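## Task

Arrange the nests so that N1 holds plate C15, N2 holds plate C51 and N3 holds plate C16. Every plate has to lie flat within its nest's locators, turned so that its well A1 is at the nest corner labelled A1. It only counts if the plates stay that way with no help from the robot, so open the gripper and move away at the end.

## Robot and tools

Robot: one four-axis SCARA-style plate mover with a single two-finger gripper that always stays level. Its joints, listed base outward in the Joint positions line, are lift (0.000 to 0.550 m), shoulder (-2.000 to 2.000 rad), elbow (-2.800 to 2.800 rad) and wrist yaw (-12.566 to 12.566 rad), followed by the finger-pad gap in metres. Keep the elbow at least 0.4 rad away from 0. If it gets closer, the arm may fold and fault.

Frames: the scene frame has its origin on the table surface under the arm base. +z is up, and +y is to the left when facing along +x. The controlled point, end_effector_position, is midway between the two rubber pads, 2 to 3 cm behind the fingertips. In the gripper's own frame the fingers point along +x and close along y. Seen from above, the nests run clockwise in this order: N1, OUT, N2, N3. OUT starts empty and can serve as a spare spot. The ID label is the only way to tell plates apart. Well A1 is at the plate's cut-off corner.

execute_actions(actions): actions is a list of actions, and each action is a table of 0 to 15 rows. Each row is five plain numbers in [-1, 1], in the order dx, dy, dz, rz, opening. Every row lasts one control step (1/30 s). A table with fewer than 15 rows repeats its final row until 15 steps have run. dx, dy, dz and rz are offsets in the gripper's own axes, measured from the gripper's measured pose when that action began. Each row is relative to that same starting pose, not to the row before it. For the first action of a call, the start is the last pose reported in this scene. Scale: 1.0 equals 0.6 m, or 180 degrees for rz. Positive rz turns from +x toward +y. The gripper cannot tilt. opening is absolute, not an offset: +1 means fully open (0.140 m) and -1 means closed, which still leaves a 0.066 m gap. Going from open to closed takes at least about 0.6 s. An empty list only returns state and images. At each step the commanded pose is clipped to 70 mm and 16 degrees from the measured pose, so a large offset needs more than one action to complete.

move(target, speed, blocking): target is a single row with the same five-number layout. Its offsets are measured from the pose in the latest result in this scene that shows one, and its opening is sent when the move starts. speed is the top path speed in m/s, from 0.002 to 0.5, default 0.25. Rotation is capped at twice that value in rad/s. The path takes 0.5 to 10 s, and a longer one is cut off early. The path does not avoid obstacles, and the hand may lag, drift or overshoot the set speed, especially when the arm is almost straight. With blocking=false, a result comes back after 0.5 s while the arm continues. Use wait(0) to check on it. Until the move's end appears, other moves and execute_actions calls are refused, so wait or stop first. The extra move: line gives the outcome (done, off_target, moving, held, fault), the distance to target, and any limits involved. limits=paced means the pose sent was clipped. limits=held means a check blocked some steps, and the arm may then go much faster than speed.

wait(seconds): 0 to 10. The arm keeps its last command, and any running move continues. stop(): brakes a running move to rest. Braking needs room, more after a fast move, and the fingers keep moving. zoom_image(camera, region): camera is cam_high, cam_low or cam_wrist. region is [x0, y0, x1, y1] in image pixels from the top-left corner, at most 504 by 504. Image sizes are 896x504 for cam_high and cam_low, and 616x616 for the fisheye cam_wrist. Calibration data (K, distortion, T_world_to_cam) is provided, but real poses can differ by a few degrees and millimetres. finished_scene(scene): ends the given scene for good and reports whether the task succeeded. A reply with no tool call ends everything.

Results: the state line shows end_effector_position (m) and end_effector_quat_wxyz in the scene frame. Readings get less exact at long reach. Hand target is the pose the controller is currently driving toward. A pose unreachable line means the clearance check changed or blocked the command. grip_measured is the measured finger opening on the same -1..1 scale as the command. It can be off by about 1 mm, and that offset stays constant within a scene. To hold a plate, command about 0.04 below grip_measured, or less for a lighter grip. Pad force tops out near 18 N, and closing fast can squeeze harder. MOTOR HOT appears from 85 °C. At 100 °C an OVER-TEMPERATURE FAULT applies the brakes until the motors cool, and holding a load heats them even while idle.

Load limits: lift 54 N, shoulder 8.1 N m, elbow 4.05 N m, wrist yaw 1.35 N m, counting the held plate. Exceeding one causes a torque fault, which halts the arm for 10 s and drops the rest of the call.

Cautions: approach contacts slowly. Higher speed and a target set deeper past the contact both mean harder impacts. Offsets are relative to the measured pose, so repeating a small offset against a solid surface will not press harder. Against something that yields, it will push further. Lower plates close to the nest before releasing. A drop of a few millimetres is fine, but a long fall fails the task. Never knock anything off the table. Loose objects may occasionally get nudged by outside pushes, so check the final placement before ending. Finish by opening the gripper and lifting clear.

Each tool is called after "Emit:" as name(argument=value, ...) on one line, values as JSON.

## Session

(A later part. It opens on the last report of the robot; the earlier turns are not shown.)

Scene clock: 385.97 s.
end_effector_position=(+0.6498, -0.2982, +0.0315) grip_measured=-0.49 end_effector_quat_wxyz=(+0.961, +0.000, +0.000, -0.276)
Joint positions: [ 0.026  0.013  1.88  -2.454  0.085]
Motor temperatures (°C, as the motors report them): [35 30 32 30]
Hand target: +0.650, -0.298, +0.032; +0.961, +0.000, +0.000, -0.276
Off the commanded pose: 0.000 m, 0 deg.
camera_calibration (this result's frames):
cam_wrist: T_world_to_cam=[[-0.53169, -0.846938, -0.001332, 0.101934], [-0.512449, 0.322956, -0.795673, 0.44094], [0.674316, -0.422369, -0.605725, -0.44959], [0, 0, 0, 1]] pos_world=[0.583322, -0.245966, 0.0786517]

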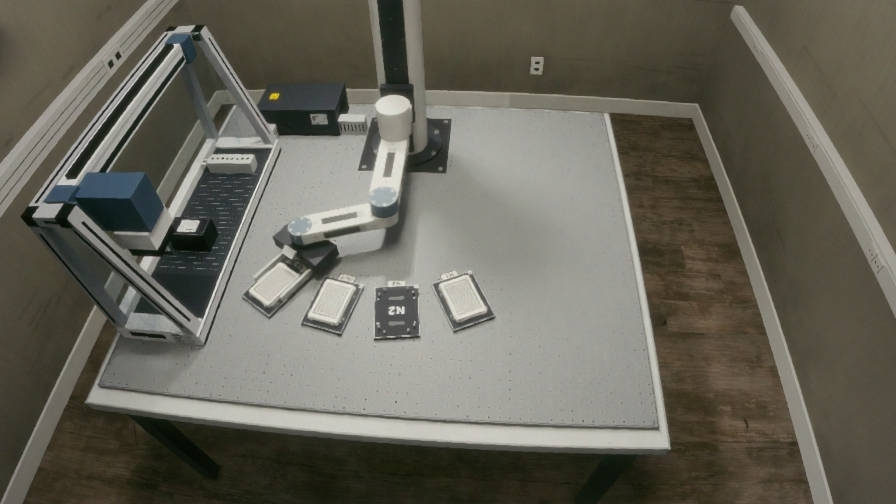

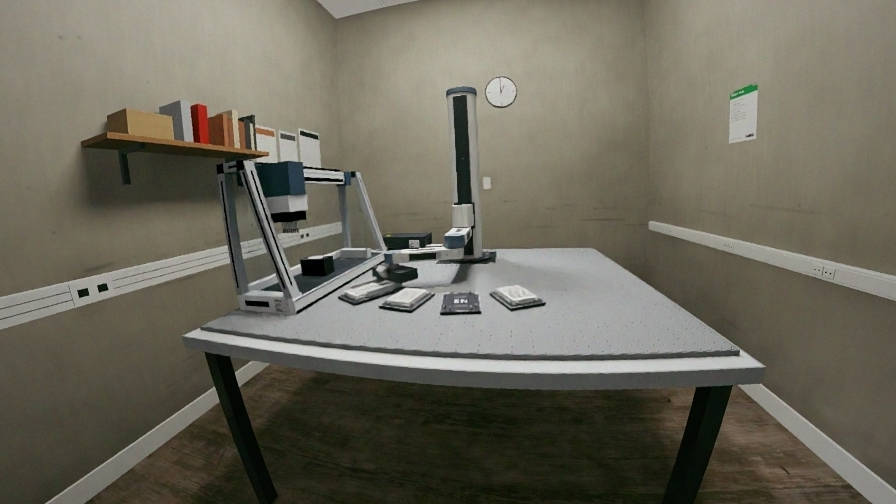

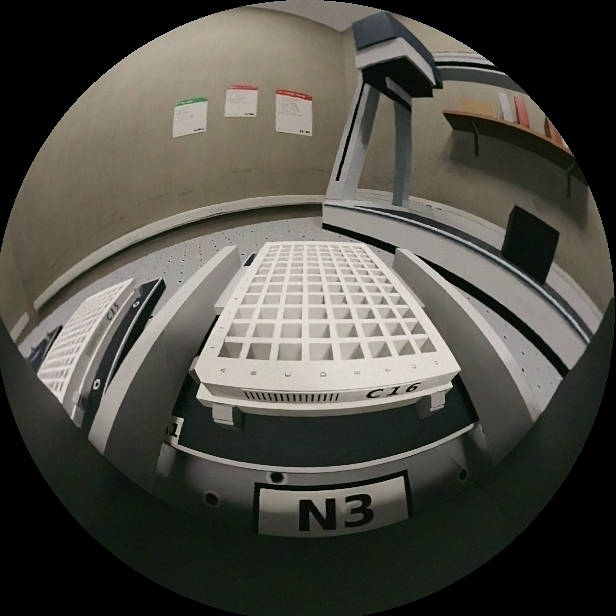

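Emit:
execute_actions(actions=[[[0,0,0,0,-0.45],[0,0,0,0,-0.38],[0,0,0,0,-0.3],[0,0,0,0,-0.2],[0,0,0,0,-0.15],[0,0,0.004,0,-0.15],[0,0,0.012,0,-0.15],[0,0,0.022,0,-0.15],[0,0,0.032,0,-0.15],[0,0,0.039,0,-0.15],[0,0,0.0408,0,-0.15]]])

Emit:
zoom_image(camera="cam_wrist", region=[180, 260, 460, 480])

Scene clock: 392.37 s.
end_effector_position=(+0.6498, -0.2982, +0.0561) grip_measured=-0.15 end_effector_quat_wxyz=(+0.961, +0.000, +0.000, -0.276)
Joint positions: [ 0.051  0.013  1.88  -2.454  0.097]
Motor temperatures (°C, as the motors report them): [35 30 32 30]
Hand target: +0.650, -0.298, +0.056; +0.961, +0.000, +0.000, -0.276
Off the commanded pose: 0.000 m, 0 deg.
camera_calibration (this result's frames):
cam_wrist: T_world_to_cam=[[-0.53167, -0.846951, -0.001332, 0.101956], [-0.512457, 0.322944, -0.795673, 0.460525], [0.674326, -0.422353, -0.605725, -0.43469], [0, 0, 0, 1]] pos_world=[0.583328, -0.245964, 0.10326]

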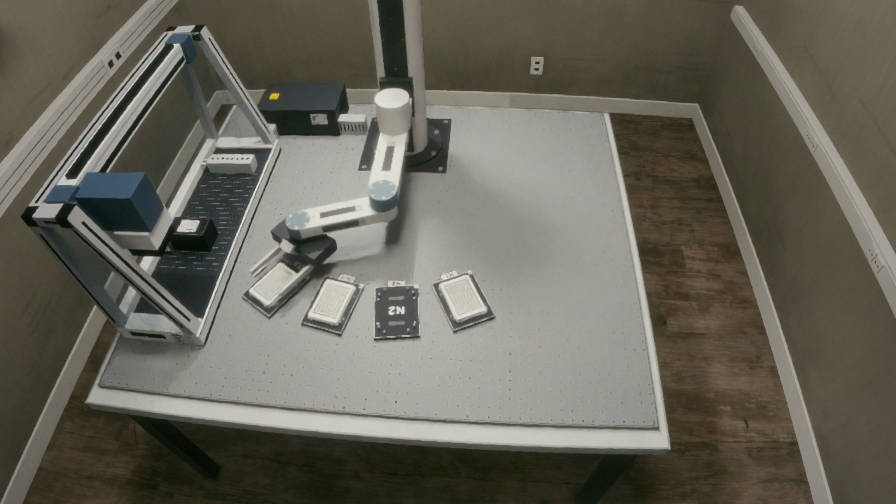

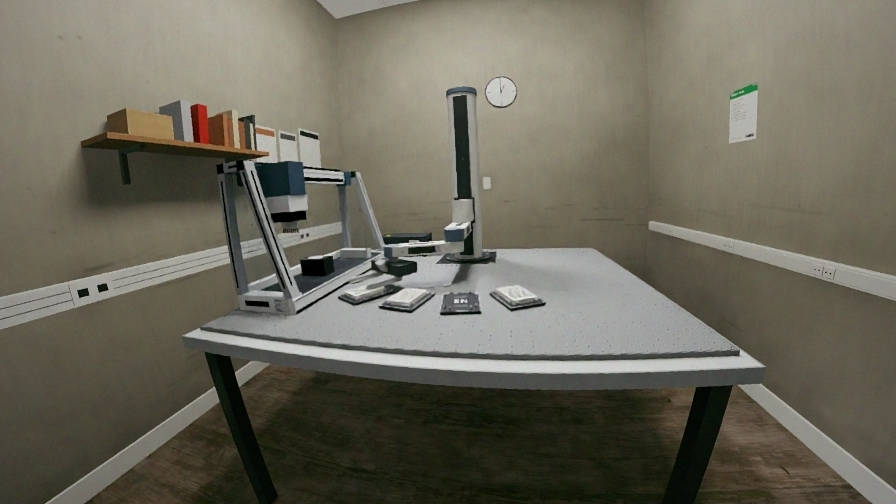

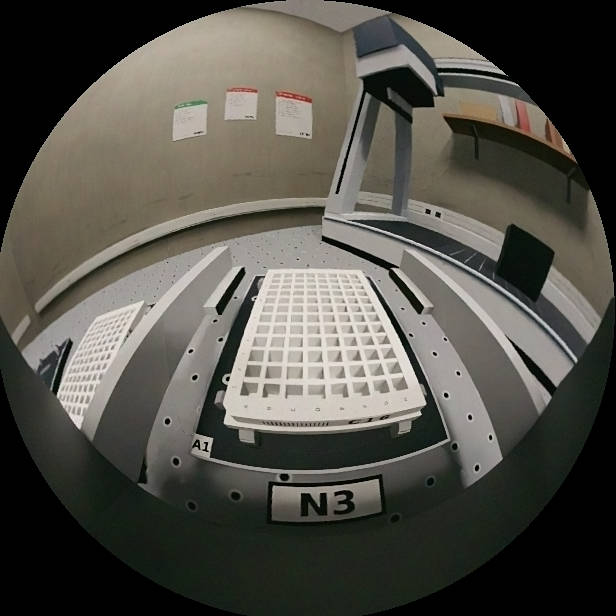

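Region (180, 260, 460, 480) of cam_wrist's 616x616 image, scaled by 1.800, with more detail than that image has; it fills the top 396 rows of this view, and the rest is white.

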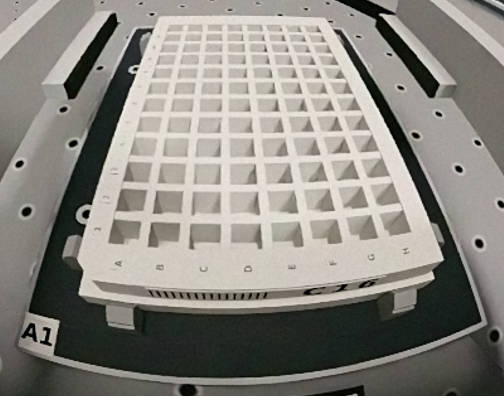

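Emit:
zoom_image(camera="cam_high", region=[360, 260, 510, 350])

Region (360, 260, 510, 350) of cam_high's 896x504 image, scaled by 3.360, with more detail than that image has; it fills the top 302 rows of this view, and the rest is white.

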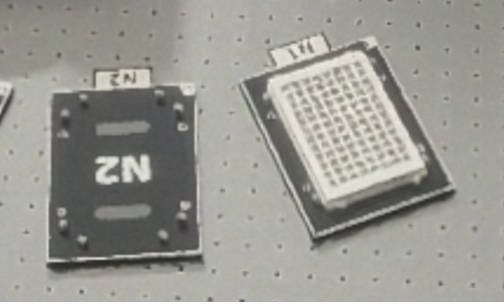

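Emit:
move(target=[-0.4563, 0.7589, 0, 0.3265, -0.15], speed=0.5)

Emit:
zoom_image(camera="cam_wrist", region=[180, 260, 460, 480])

Scene clock: 408.20 s.
end_effector_position=(+0.6596, +0.2331, +0.0560) grip_measured=-0.15 end_effector_quat_wxyz=(+0.973, +0.000, +0.000, +0.231)
Joint positions: [ 0.051  1.08   1.737 -2.351  0.097]
Motor temperatures (°C, as the motors report them): [35 30 32 30]
Hand target: +0.660, +0.233, +0.056; +0.973, +0.000, +0.000, +0.231
Off the commanded pose: 0.000 m, 0 deg.
move: done; limits=paced
camera_calibration (this result's frames):
cam_wrist: T_world_to_cam=[[0.448339, -0.893863, -0.001332, -0.0783732], [-0.541911, -0.270623, -0.795673, 0.451735], [0.710862, 0.357453, -0.605725, -0.422793], [0, 0, 0, 1]] pos_world=[0.580485, 0.203324, 0.103233]

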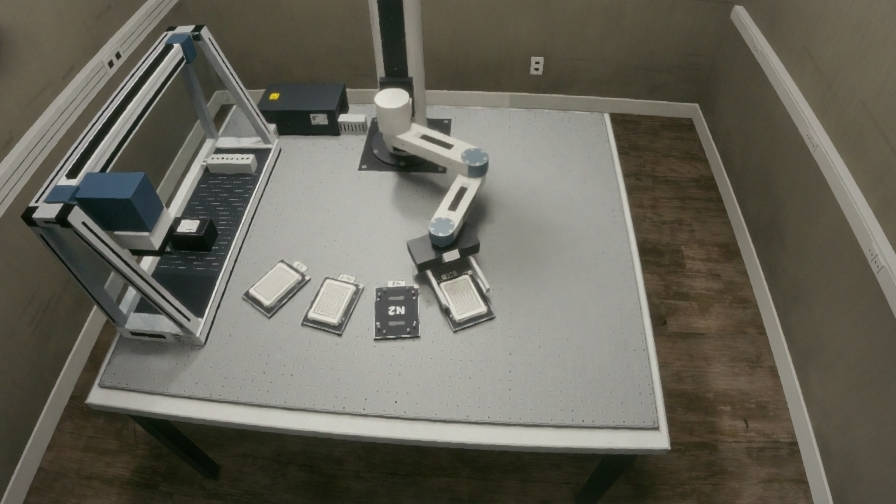

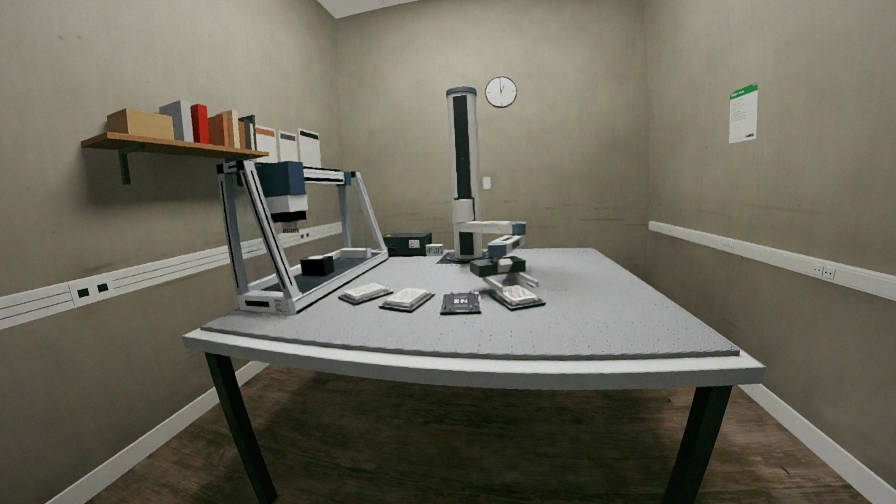

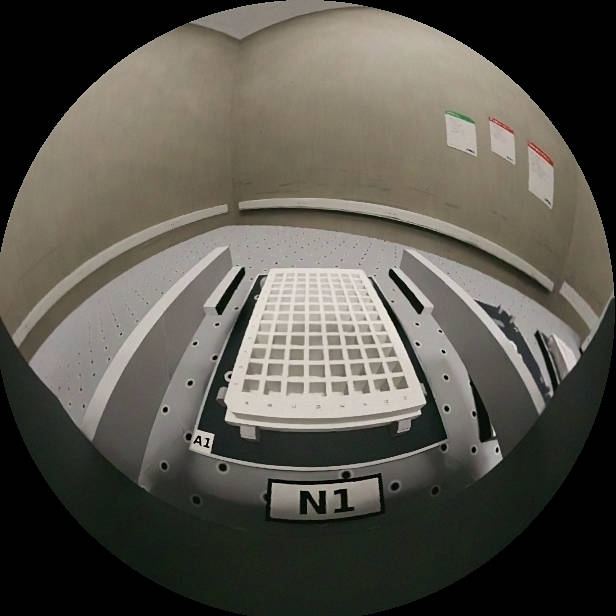

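Region (180, 260, 460, 480) of cam_wrist's 616x616 image, scaled by 1.800, with more detail than that image has; it fills the top 396 rows of this view, and the rest is white.

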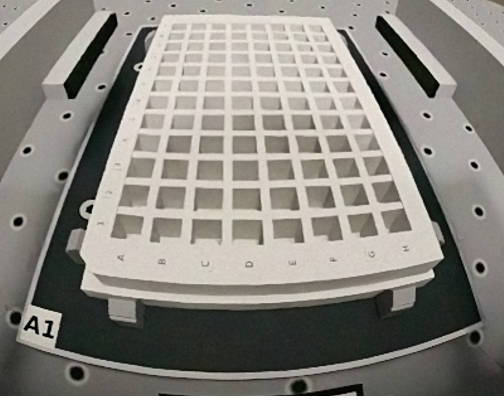

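Emit:
execute_actions(actions=[[[0.0011,-0.0018,0,-0.0039,-0.15]]])

Emit:
zoom_image(camera="cam_wrist", region=[180, 260, 460, 480])

Emit:
zoom_image(camera="cam_wrist", region=[190, 360, 330, 460])

Emit:
zoom_image(camera="cam_wrist", region=[320, 360, 460, 460])

Scene clock: 421.23 s.
end_effector_position=(+0.6606, +0.2324, +0.0560) grip_measured=-0.15 end_effector_quat_wxyz=(+0.974, +0.000, +0.000, +0.225)
Joint positions: [ 0.051  1.079  1.741 -2.366  0.097]
Motor temperatures (°C, as the motors report them): [35 30 32 30]
Hand target: +0.661, +0.232, +0.056; +0.974, +0.000, +0.000, +0.225
Off the commanded pose: 0.000 m, 0 deg.
camera_calibration (this result's frames):
cam_wrist: T_world_to_cam=[[0.437554, -0.899191, -0.001332, -0.0710751], [-0.545127, -0.264085, -0.795673, 0.452732], [0.71511, 0.348876, -0.605725, -0.424118], [0, 0, 0, 1]] pos_world=[0.581187, 0.203614, 0.103233]

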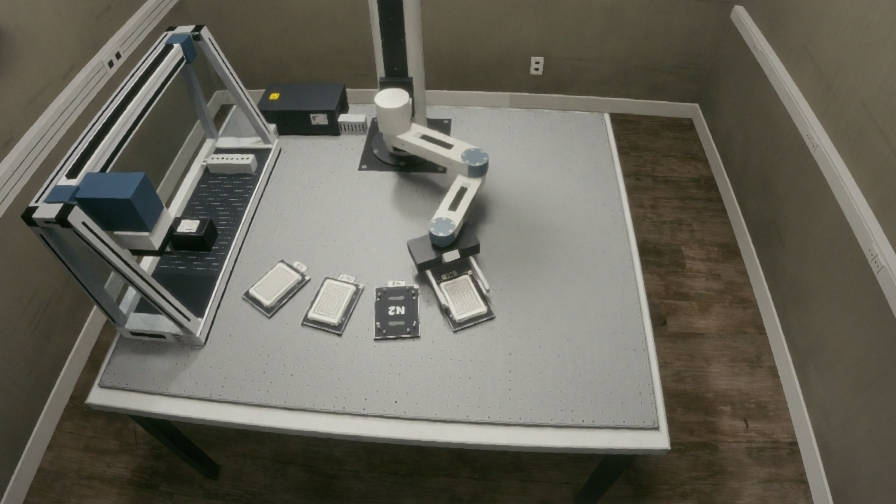

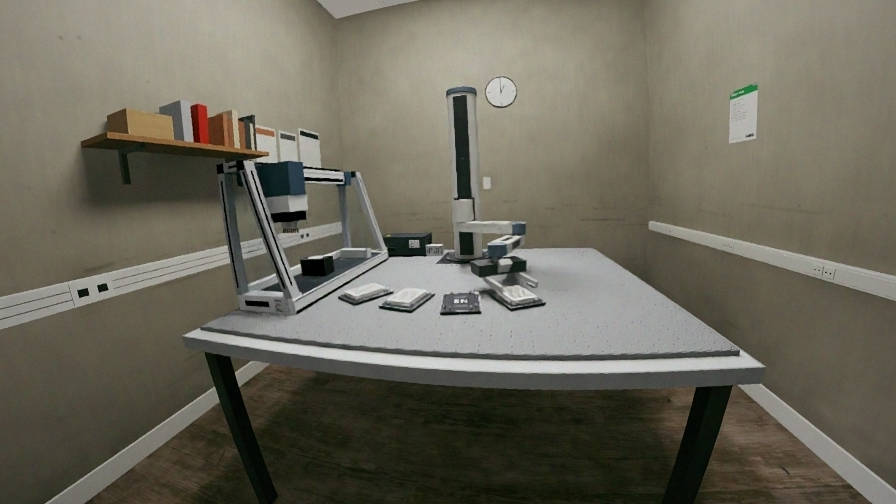

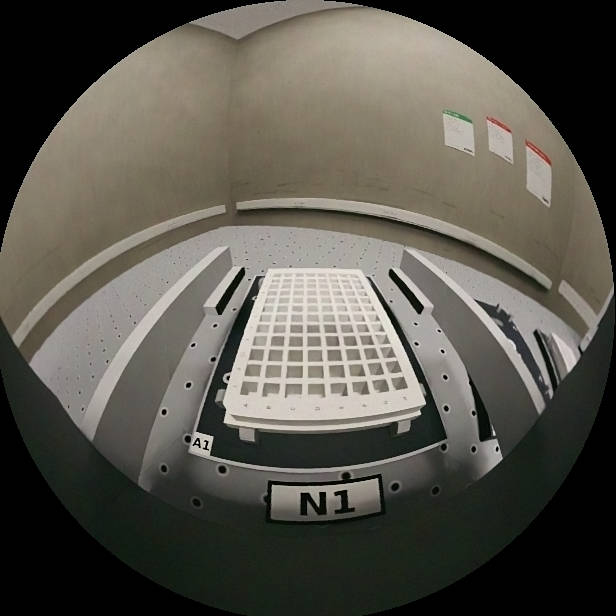

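Region (180, 260, 460, 480) of cam_wrist's 616x616 image, scaled by 1.800, with more detail than that image has; it fills the top 396 rows of this view, and the rest is white.

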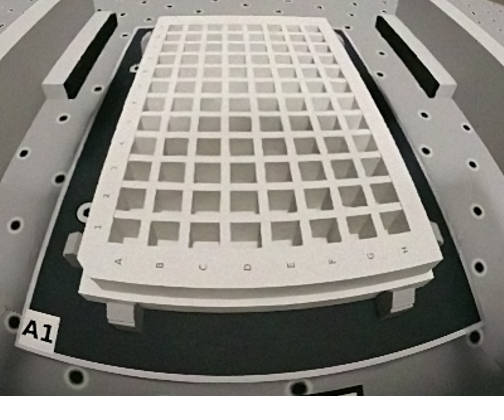

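Region (190, 360, 330, 460) of cam_wrist's 616x616 image, scaled by 3.600, with more detail than that image has; it fills the top 360 rows of this view, and the rest is white.

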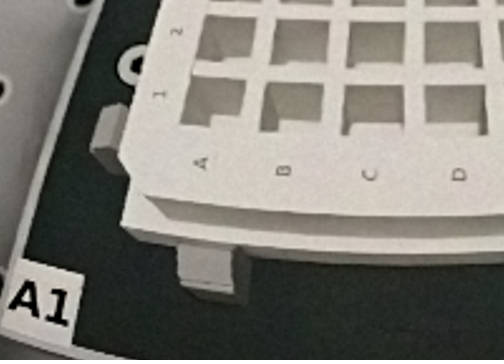

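Region (320, 360, 460, 460) of cam_wrist's 616x616 image, scaled by 3.600, with more detail than that image has; it fills the top 360 rows of this view, and the rest is white.

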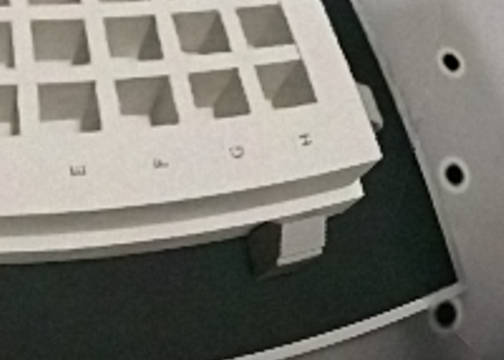

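Emit:
execute_actions(actions=[[[0.0005,0.0005,-0.008,0,-0.15],[0.0005,0.0005,-0.018,0,-0.15],[0.0005,0.0005,-0.028,0,-0.18],[0.0005,0.0005,-0.035,0,-0.22],[0.0005,0.0005,-0.039,0,-0.26],[0.0005,0.0005,-0.0413,0,-0.3],[0.0005,0.0005,-0.0413,0,-0.33],[0.0005,0.0005,-0.0413,0,-0.36],[0.0005,0.0005,-0.0413,0,-0.39],[0.0005,0.0005,-0.0413,0,-0.42],[0.0005,0.0005,-0.0413,0,-0.44],[0.0005,0.0005,-0.0413,0,-0.46],[0.0005,0.0005,-0.0413,0,-0.48],[0.0005,0.0005,-0.0413,0,-0.5],[0.0005,0.0005,-0.0413,0,-0.52]],[[0,0,0,0,-0.53],[0,0,0,0,-0.54],[0,0,0,0,-0.54],[0,0,0,0,-0.54],[0,0,0.002,0,-0.54],[0,0,0.005,0,-0.54],[0,0,0.009,0,-0.54],[0,0,0.014,0,-0.54],[0,0,0.018,0,-0.54],[0,0,0.0215,0,-0.54],[0,0,0.0232,0,-0.54]]])

Emit:
zoom_image(camera="cam_wrist", region=[160, 380, 300, 480])

Emit:
zoom_image(camera="cam_wrist", region=[350, 380, 490, 480])

Scene clock: 437.47 s.
end_effector_position=(+0.6608, +0.2328, +0.0452) grip_measured=-0.49 end_effector_quat_wxyz=(+0.974, +0.000, +0.000, +0.225)
Joint positions: [ 0.04   1.079  1.742 -2.368  0.085]
Motor temperatures (°C, as the motors report them): [35 30 32 30]
Hand target: +0.661, +0.233, +0.045; +0.974, +0.000, +0.000, +0.225
Off the commanded pose: 0.000 m, 0 deg.
camera_calibration (this result's frames):
cam_wrist: T_world_to_cam=[[0.437529, -0.899203, -0.001332, -0.0707914], [-0.545135, -0.26407, -0.795673, 0.444262], [0.71512, 0.348856, -0.605725, -0.430918], [0, 0, 0, 1]] pos_world=[0.581314, 0.203988, 0.0923753]

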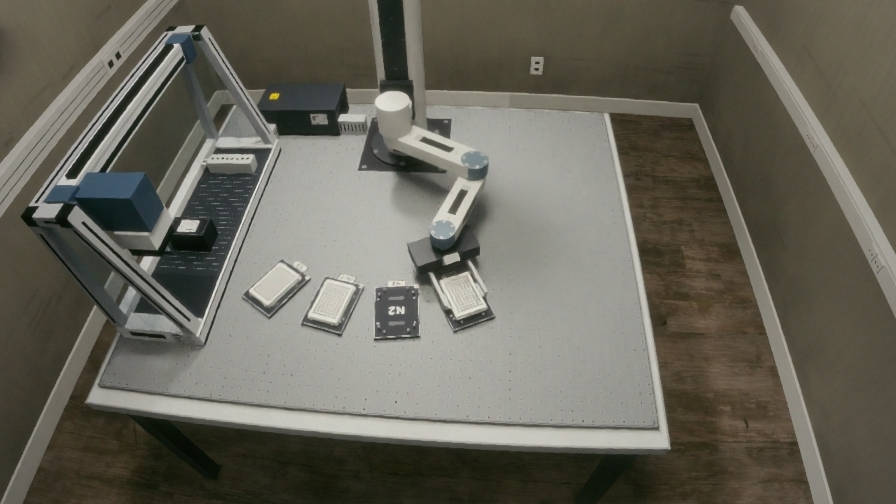

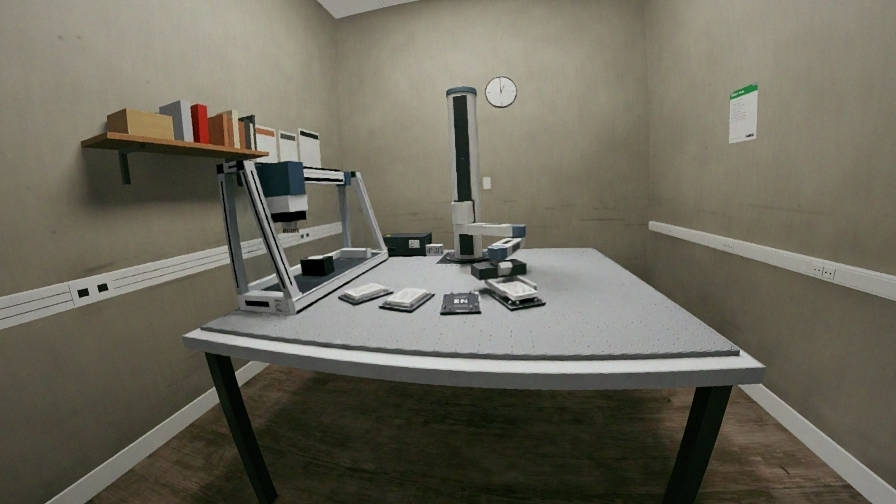

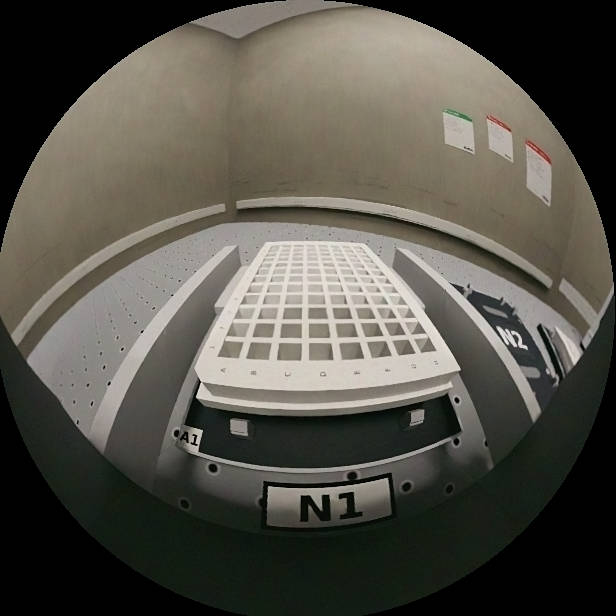

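Region (160, 380, 300, 480) of cam_wrist's 616x616 image, scaled by 3.600, with more detail than that image has; it fills the top 360 rows of this view, and the rest is white.

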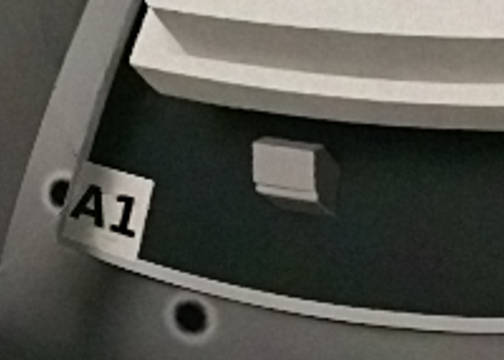

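Region (350, 380, 490, 480) of cam_wrist's 616x616 image, scaled by 3.600, with more detail than that image has; it fills the top 360 rows of this view, and the rest is white.

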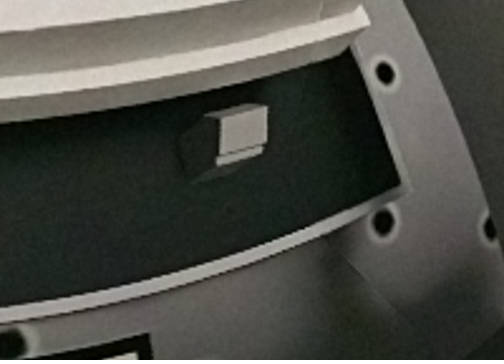

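Emit:
move(target=[-0.0573, -0.2961, 0, -0.1016, -0.54], speed=0.5)

Emit:
zoom_image(camera="cam_wrist", region=[160, 380, 300, 480])

Emit:
zoom_image(camera="cam_wrist", region=[350, 380, 490, 480])

Scene clock: 445.97 s.
end_effector_position=(+0.7078, +0.0579, +0.0452) grip_measured=-0.49 end_effector_quat_wxyz=(+0.998, +0.000, +0.000, +0.067)
Joint positions: [ 0.04   0.741  1.726 -2.333  0.085]
Motor temperatures (°C, as the motors report them): [35 30 32 30]
Hand target: +0.708, +0.058, +0.045; +0.998, +0.000, +0.000, +0.067
Off the commanded pose: 0.000 m, 0 deg.
move: done
camera_calibration (this result's frames):
cam_wrist: T_world_to_cam=[[0.133314, -0.991073, -0.001332, -0.0279993], [-0.60046, -0.0797015, -0.795673, 0.452157], [0.788464, 0.106874, -0.605725, -0.441412], [0, 0, 0, 1]] pos_world=[0.623273, 0.0554638, 0.0923574]

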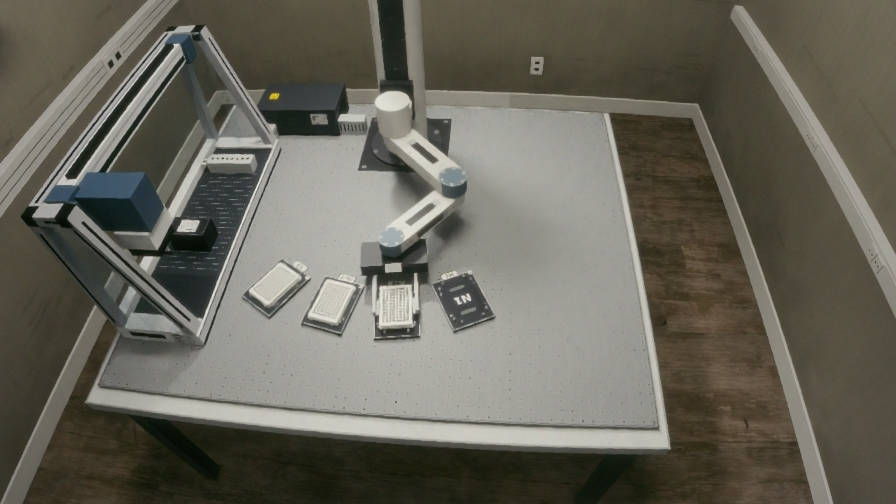

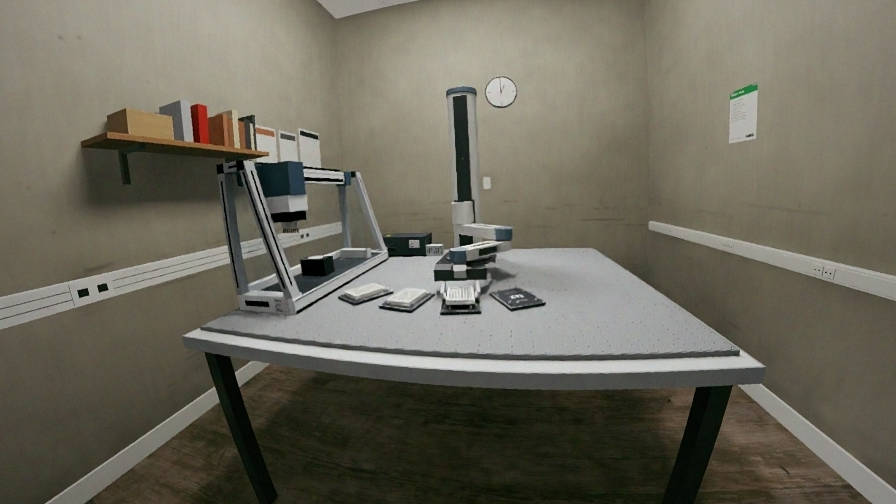

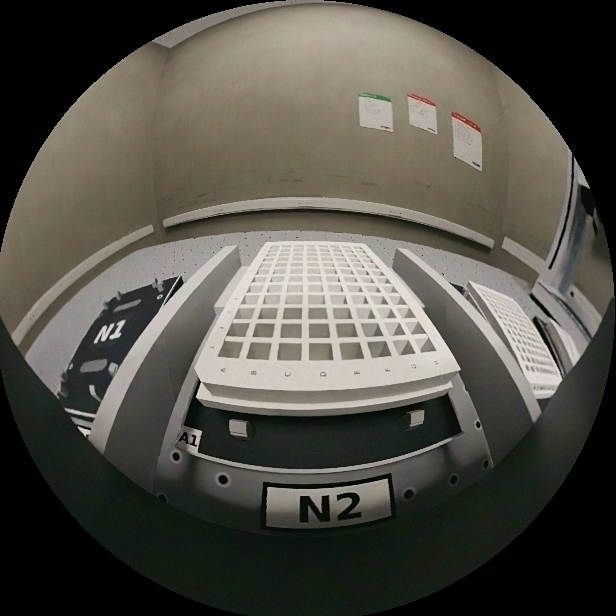

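Region (160, 380, 300, 480) of cam_wrist's 616x616 image, scaled by 3.600, with more detail than that image has; it fills the top 360 rows of this view, and the rest is white.

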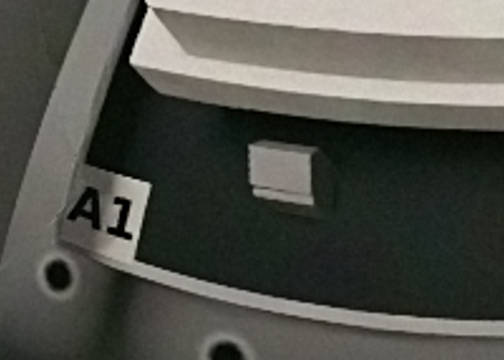

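Region (350, 380, 490, 480) of cam_wrist's 616x616 image, scaled by 3.600, with more detail than that image has; it fills the top 360 rows of this view, and the rest is white.

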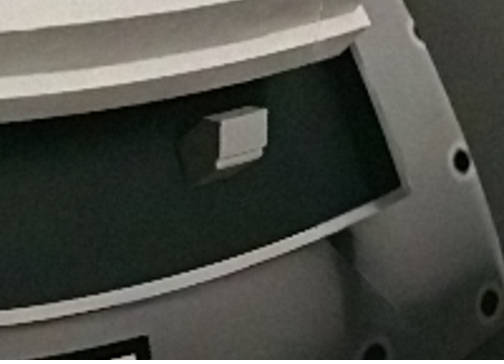

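Emit:
execute_actions(actions=[[[-0.0004,0.0004,-0.002,0,-0.54],[-0.0004,0.0004,-0.005,0,-0.54],[-0.0004,0.0004,-0.008,0,-0.54],[-0.0004,0.0004,-0.011,0,-0.54],[-0.0004,0.0004,-0.0135,0,-0.54],[-0.0004,0.0004,-0.016,0,-0.54],[-0.0004,0.0004,-0.018,0,-0.54],[-0.0004,0.0004,-0.0195,0,-0.54],[-0.0004,0.0004,-0.021,0,-0.54],[-0.0004,0.0004,-0.022,0,-0.54],[-0.0004,0.0004,-0.0227,0,-0.54],[-0.0004,0.0004,-0.023,0,-0.54]]])

Emit:
zoom_image(camera="cam_wrist", region=[150, 220, 500, 480])

Scene clock: 454.03 s.
end_effector_position=(+0.7075, +0.0580, +0.0313) grip_measured=-0.49 end_effector_quat_wxyz=(+0.998, +0.000, +0.000, +0.067)
Joint positions: [ 0.026  0.742  1.725 -2.332  0.085]
Motor temperatures (°C, as the motors report them): [35 30 32 30]
Hand target: +0.707, +0.058, +0.031; +0.998, +0.000, +0.000, +0.067
Off the commanded pose: 0.000 m, 0 deg.
camera_calibration (this result's frames):
cam_wrist: T_world_to_cam=[[0.133004, -0.991115, -0.001332, -0.0276449], [-0.600485, -0.0795138, -0.795673, 0.441014], [0.788497, 0.106628, -0.605725, -0.44962], [0, 0, 0, 1]] pos_world=[0.623023, 0.0556094, 0.0785203]

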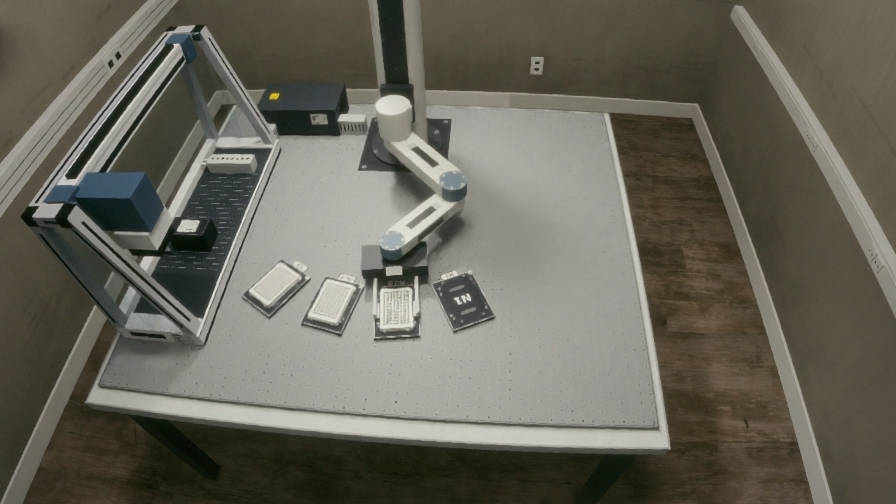

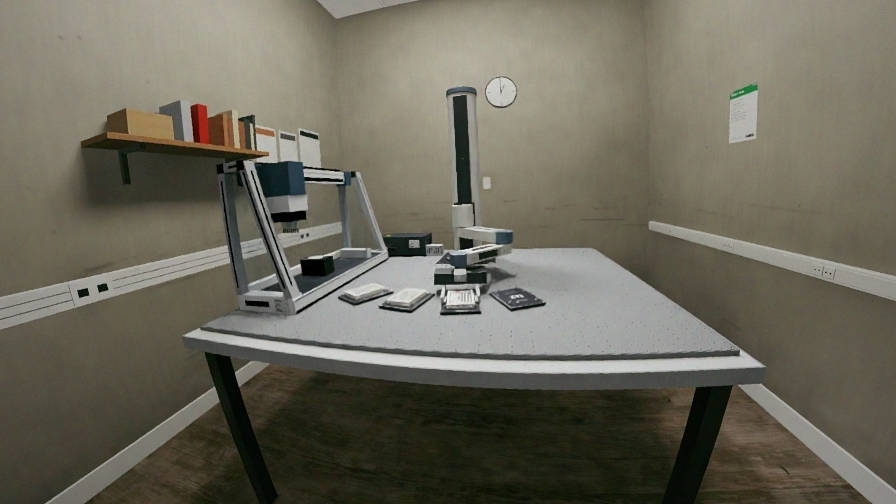

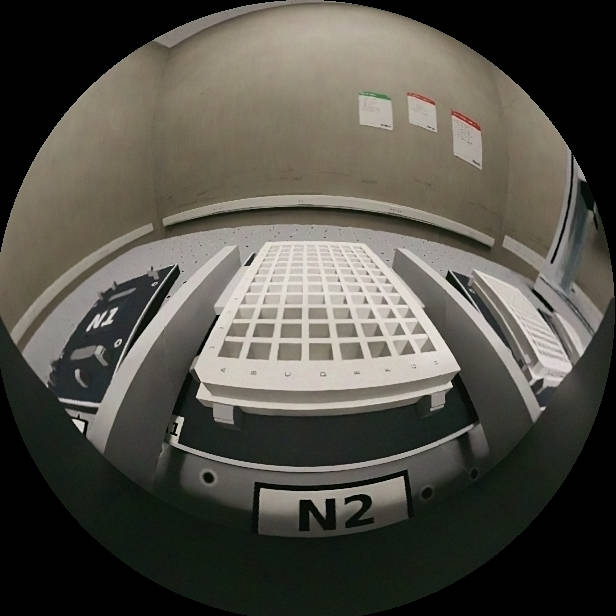

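Region (150, 220, 500, 480) of cam_wrist's 616x616 image, scaled by 1.440, with more detail than that image has; it fills the top 374 rows of this view, and the rest is white.

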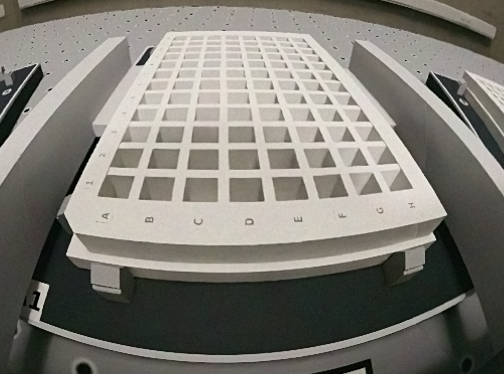

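Emit:
execute_actions(actions=[[[0,0,0,0,-0.45],[0,0,0,0,-0.38],[0,0,0,0,-0.3],[0,0,0,0,-0.2],[0,0,0,0,-0.15],[0,0,0.004,0,-0.15],[0,0,0.012,0,-0.15],[0,0,0.022,0,-0.15],[0,0,0.032,0,-0.15],[0,0,0.039,0,-0.15],[0,0,0.0411,0,-0.15]]])

Emit:
zoom_image(camera="cam_wrist", region=[180, 260, 460, 480])

Scene clock: 459.23 s.
end_effector_position=(+0.7075, +0.0580, +0.0561) grip_measured=-0.15 end_effector_quat_wxyz=(+0.998, +0.000, +0.000, +0.067)
Joint positions: [ 0.051  0.742  1.725 -2.332  0.097]
Motor temperatures (°C, as the motors report them): [35 30 32 30]
Hand target: +0.708, +0.058, +0.056; +0.998, +0.000, +0.000, +0.067
Off the commanded pose: 0.000 m, 0 deg.
camera_calibration (this result's frames):
cam_wrist: T_world_to_cam=[[0.133026, -0.991112, -0.001332, -0.0276221], [-0.600483, -0.079527, -0.795673, 0.460744], [0.788495, 0.106645, -0.605725, -0.434605], [0, 0, 0, 1]] pos_world=[0.623027, 0.0556135, 0.103314]

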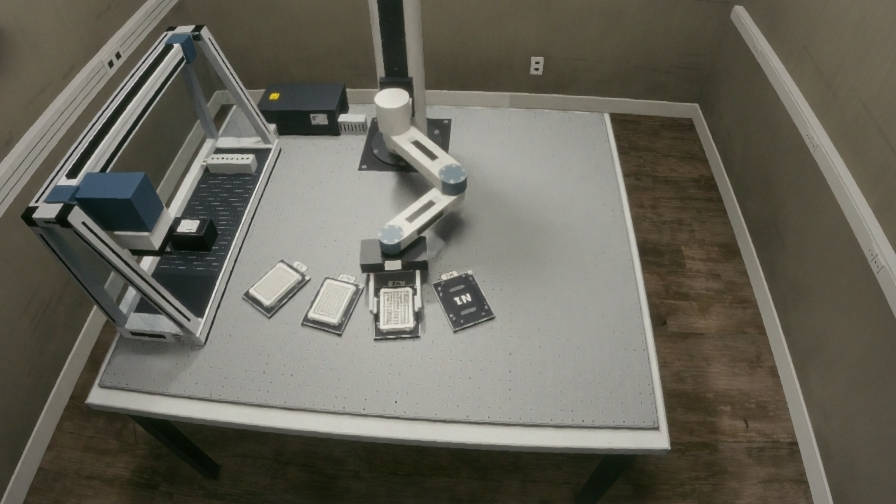

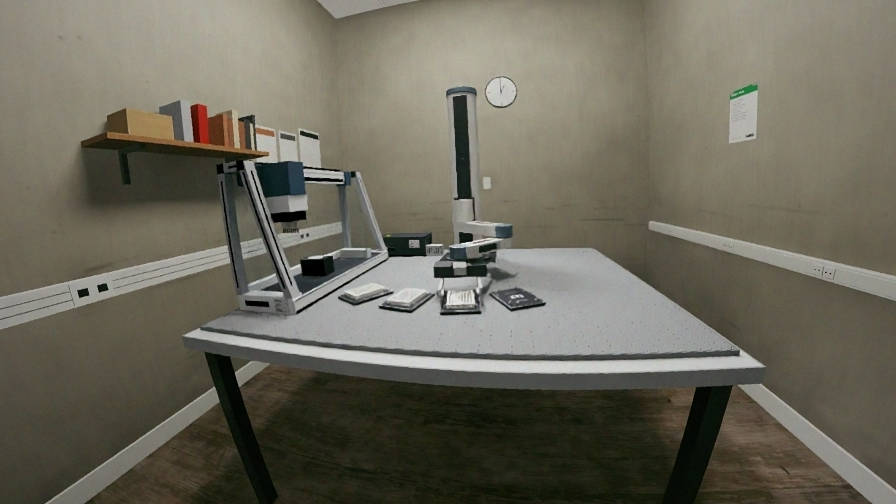

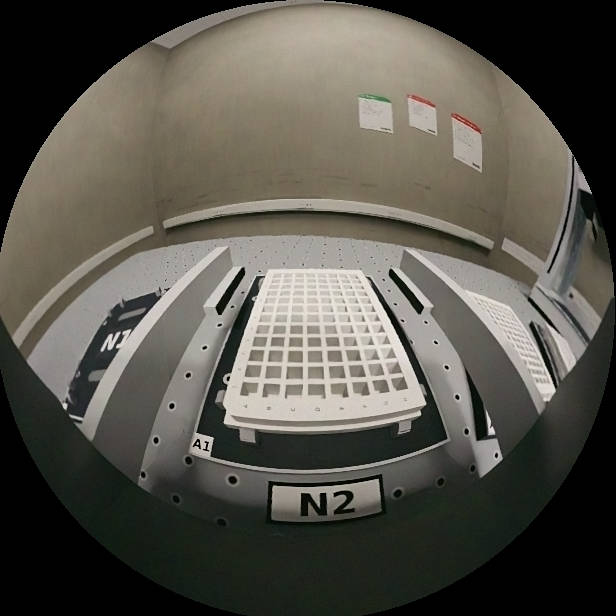

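Region (180, 260, 460, 480) of cam_wrist's 616x616 image, scaled by 1.800, with more detail than that image has; it fills the top 396 rows of this view, and the rest is white.

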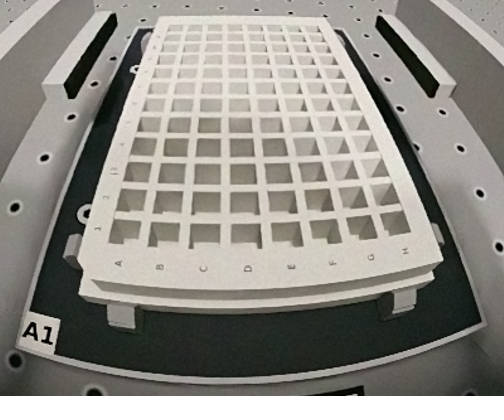

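Emit:
move(target=[-0.0587, -0.2930, 0, -0.1138, -0.15], speed=0.5)

Emit:
zoom_image(camera="cam_wrist", region=[180, 260, 460, 480])

Scene clock: 465.80 s.
end_effector_position=(+0.6961, -0.1211, +0.0561) grip_measured=-0.15 end_effector_quat_wxyz=(+0.994, +0.000, +0.000, -0.111)
Joint positions: [ 0.051  0.414  1.72  -2.358  0.097]
Motor temperatures (°C, as the motors report them): [35 30 32 30]
Hand target: +0.696, -0.121, +0.056; +0.994, +0.000, +0.000, -0.111
Off the commanded pose: 0.000 m, 0 deg.
move: done
camera_calibration (this result's frames):
cam_wrist: T_world_to_cam=[[-0.222143, -0.975013, -0.001332, 0.0455983], [-0.590355, 0.135591, -0.795673, 0.458625], [0.775972, -0.175967, -0.605725, -0.432036], [0, 0, 0, 1]] pos_world=[0.616129, -0.0937506, 0.103281]

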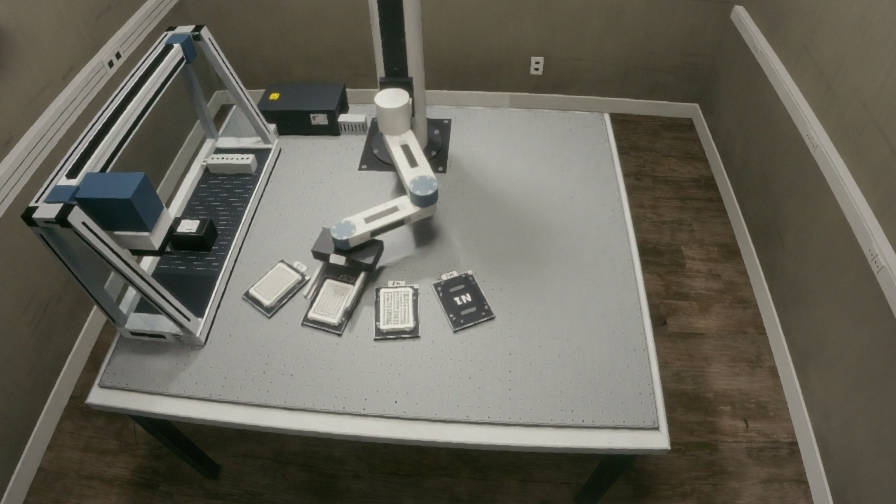

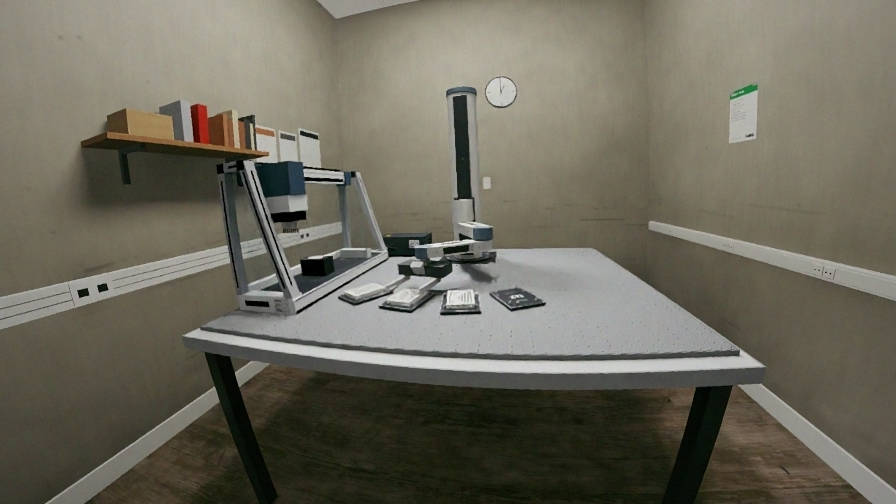

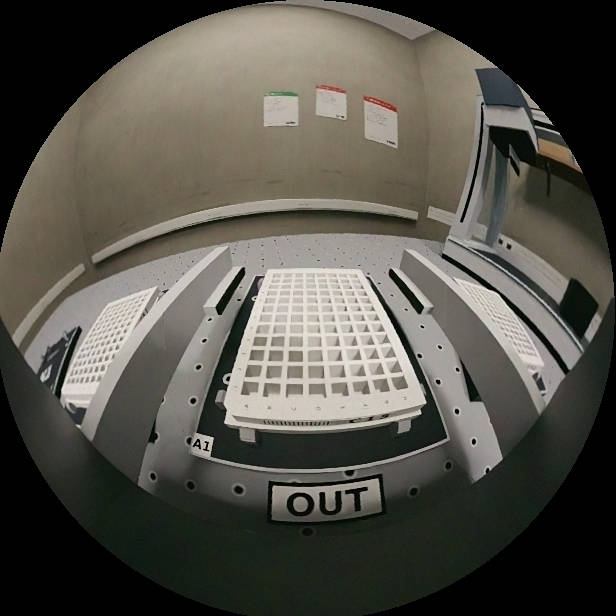

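Region (180, 260, 460, 480) of cam_wrist's 616x616 image, scaled by 1.800, with more detail than that image has; it fills the top 396 rows of this view, and the rest is white.

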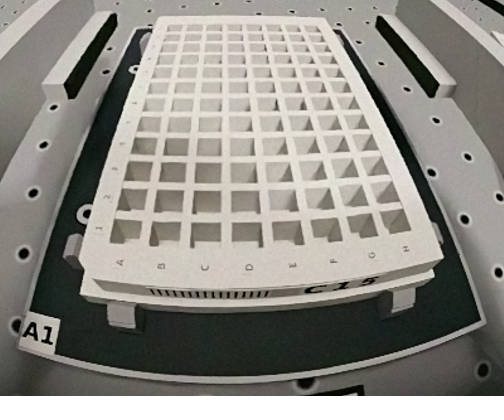

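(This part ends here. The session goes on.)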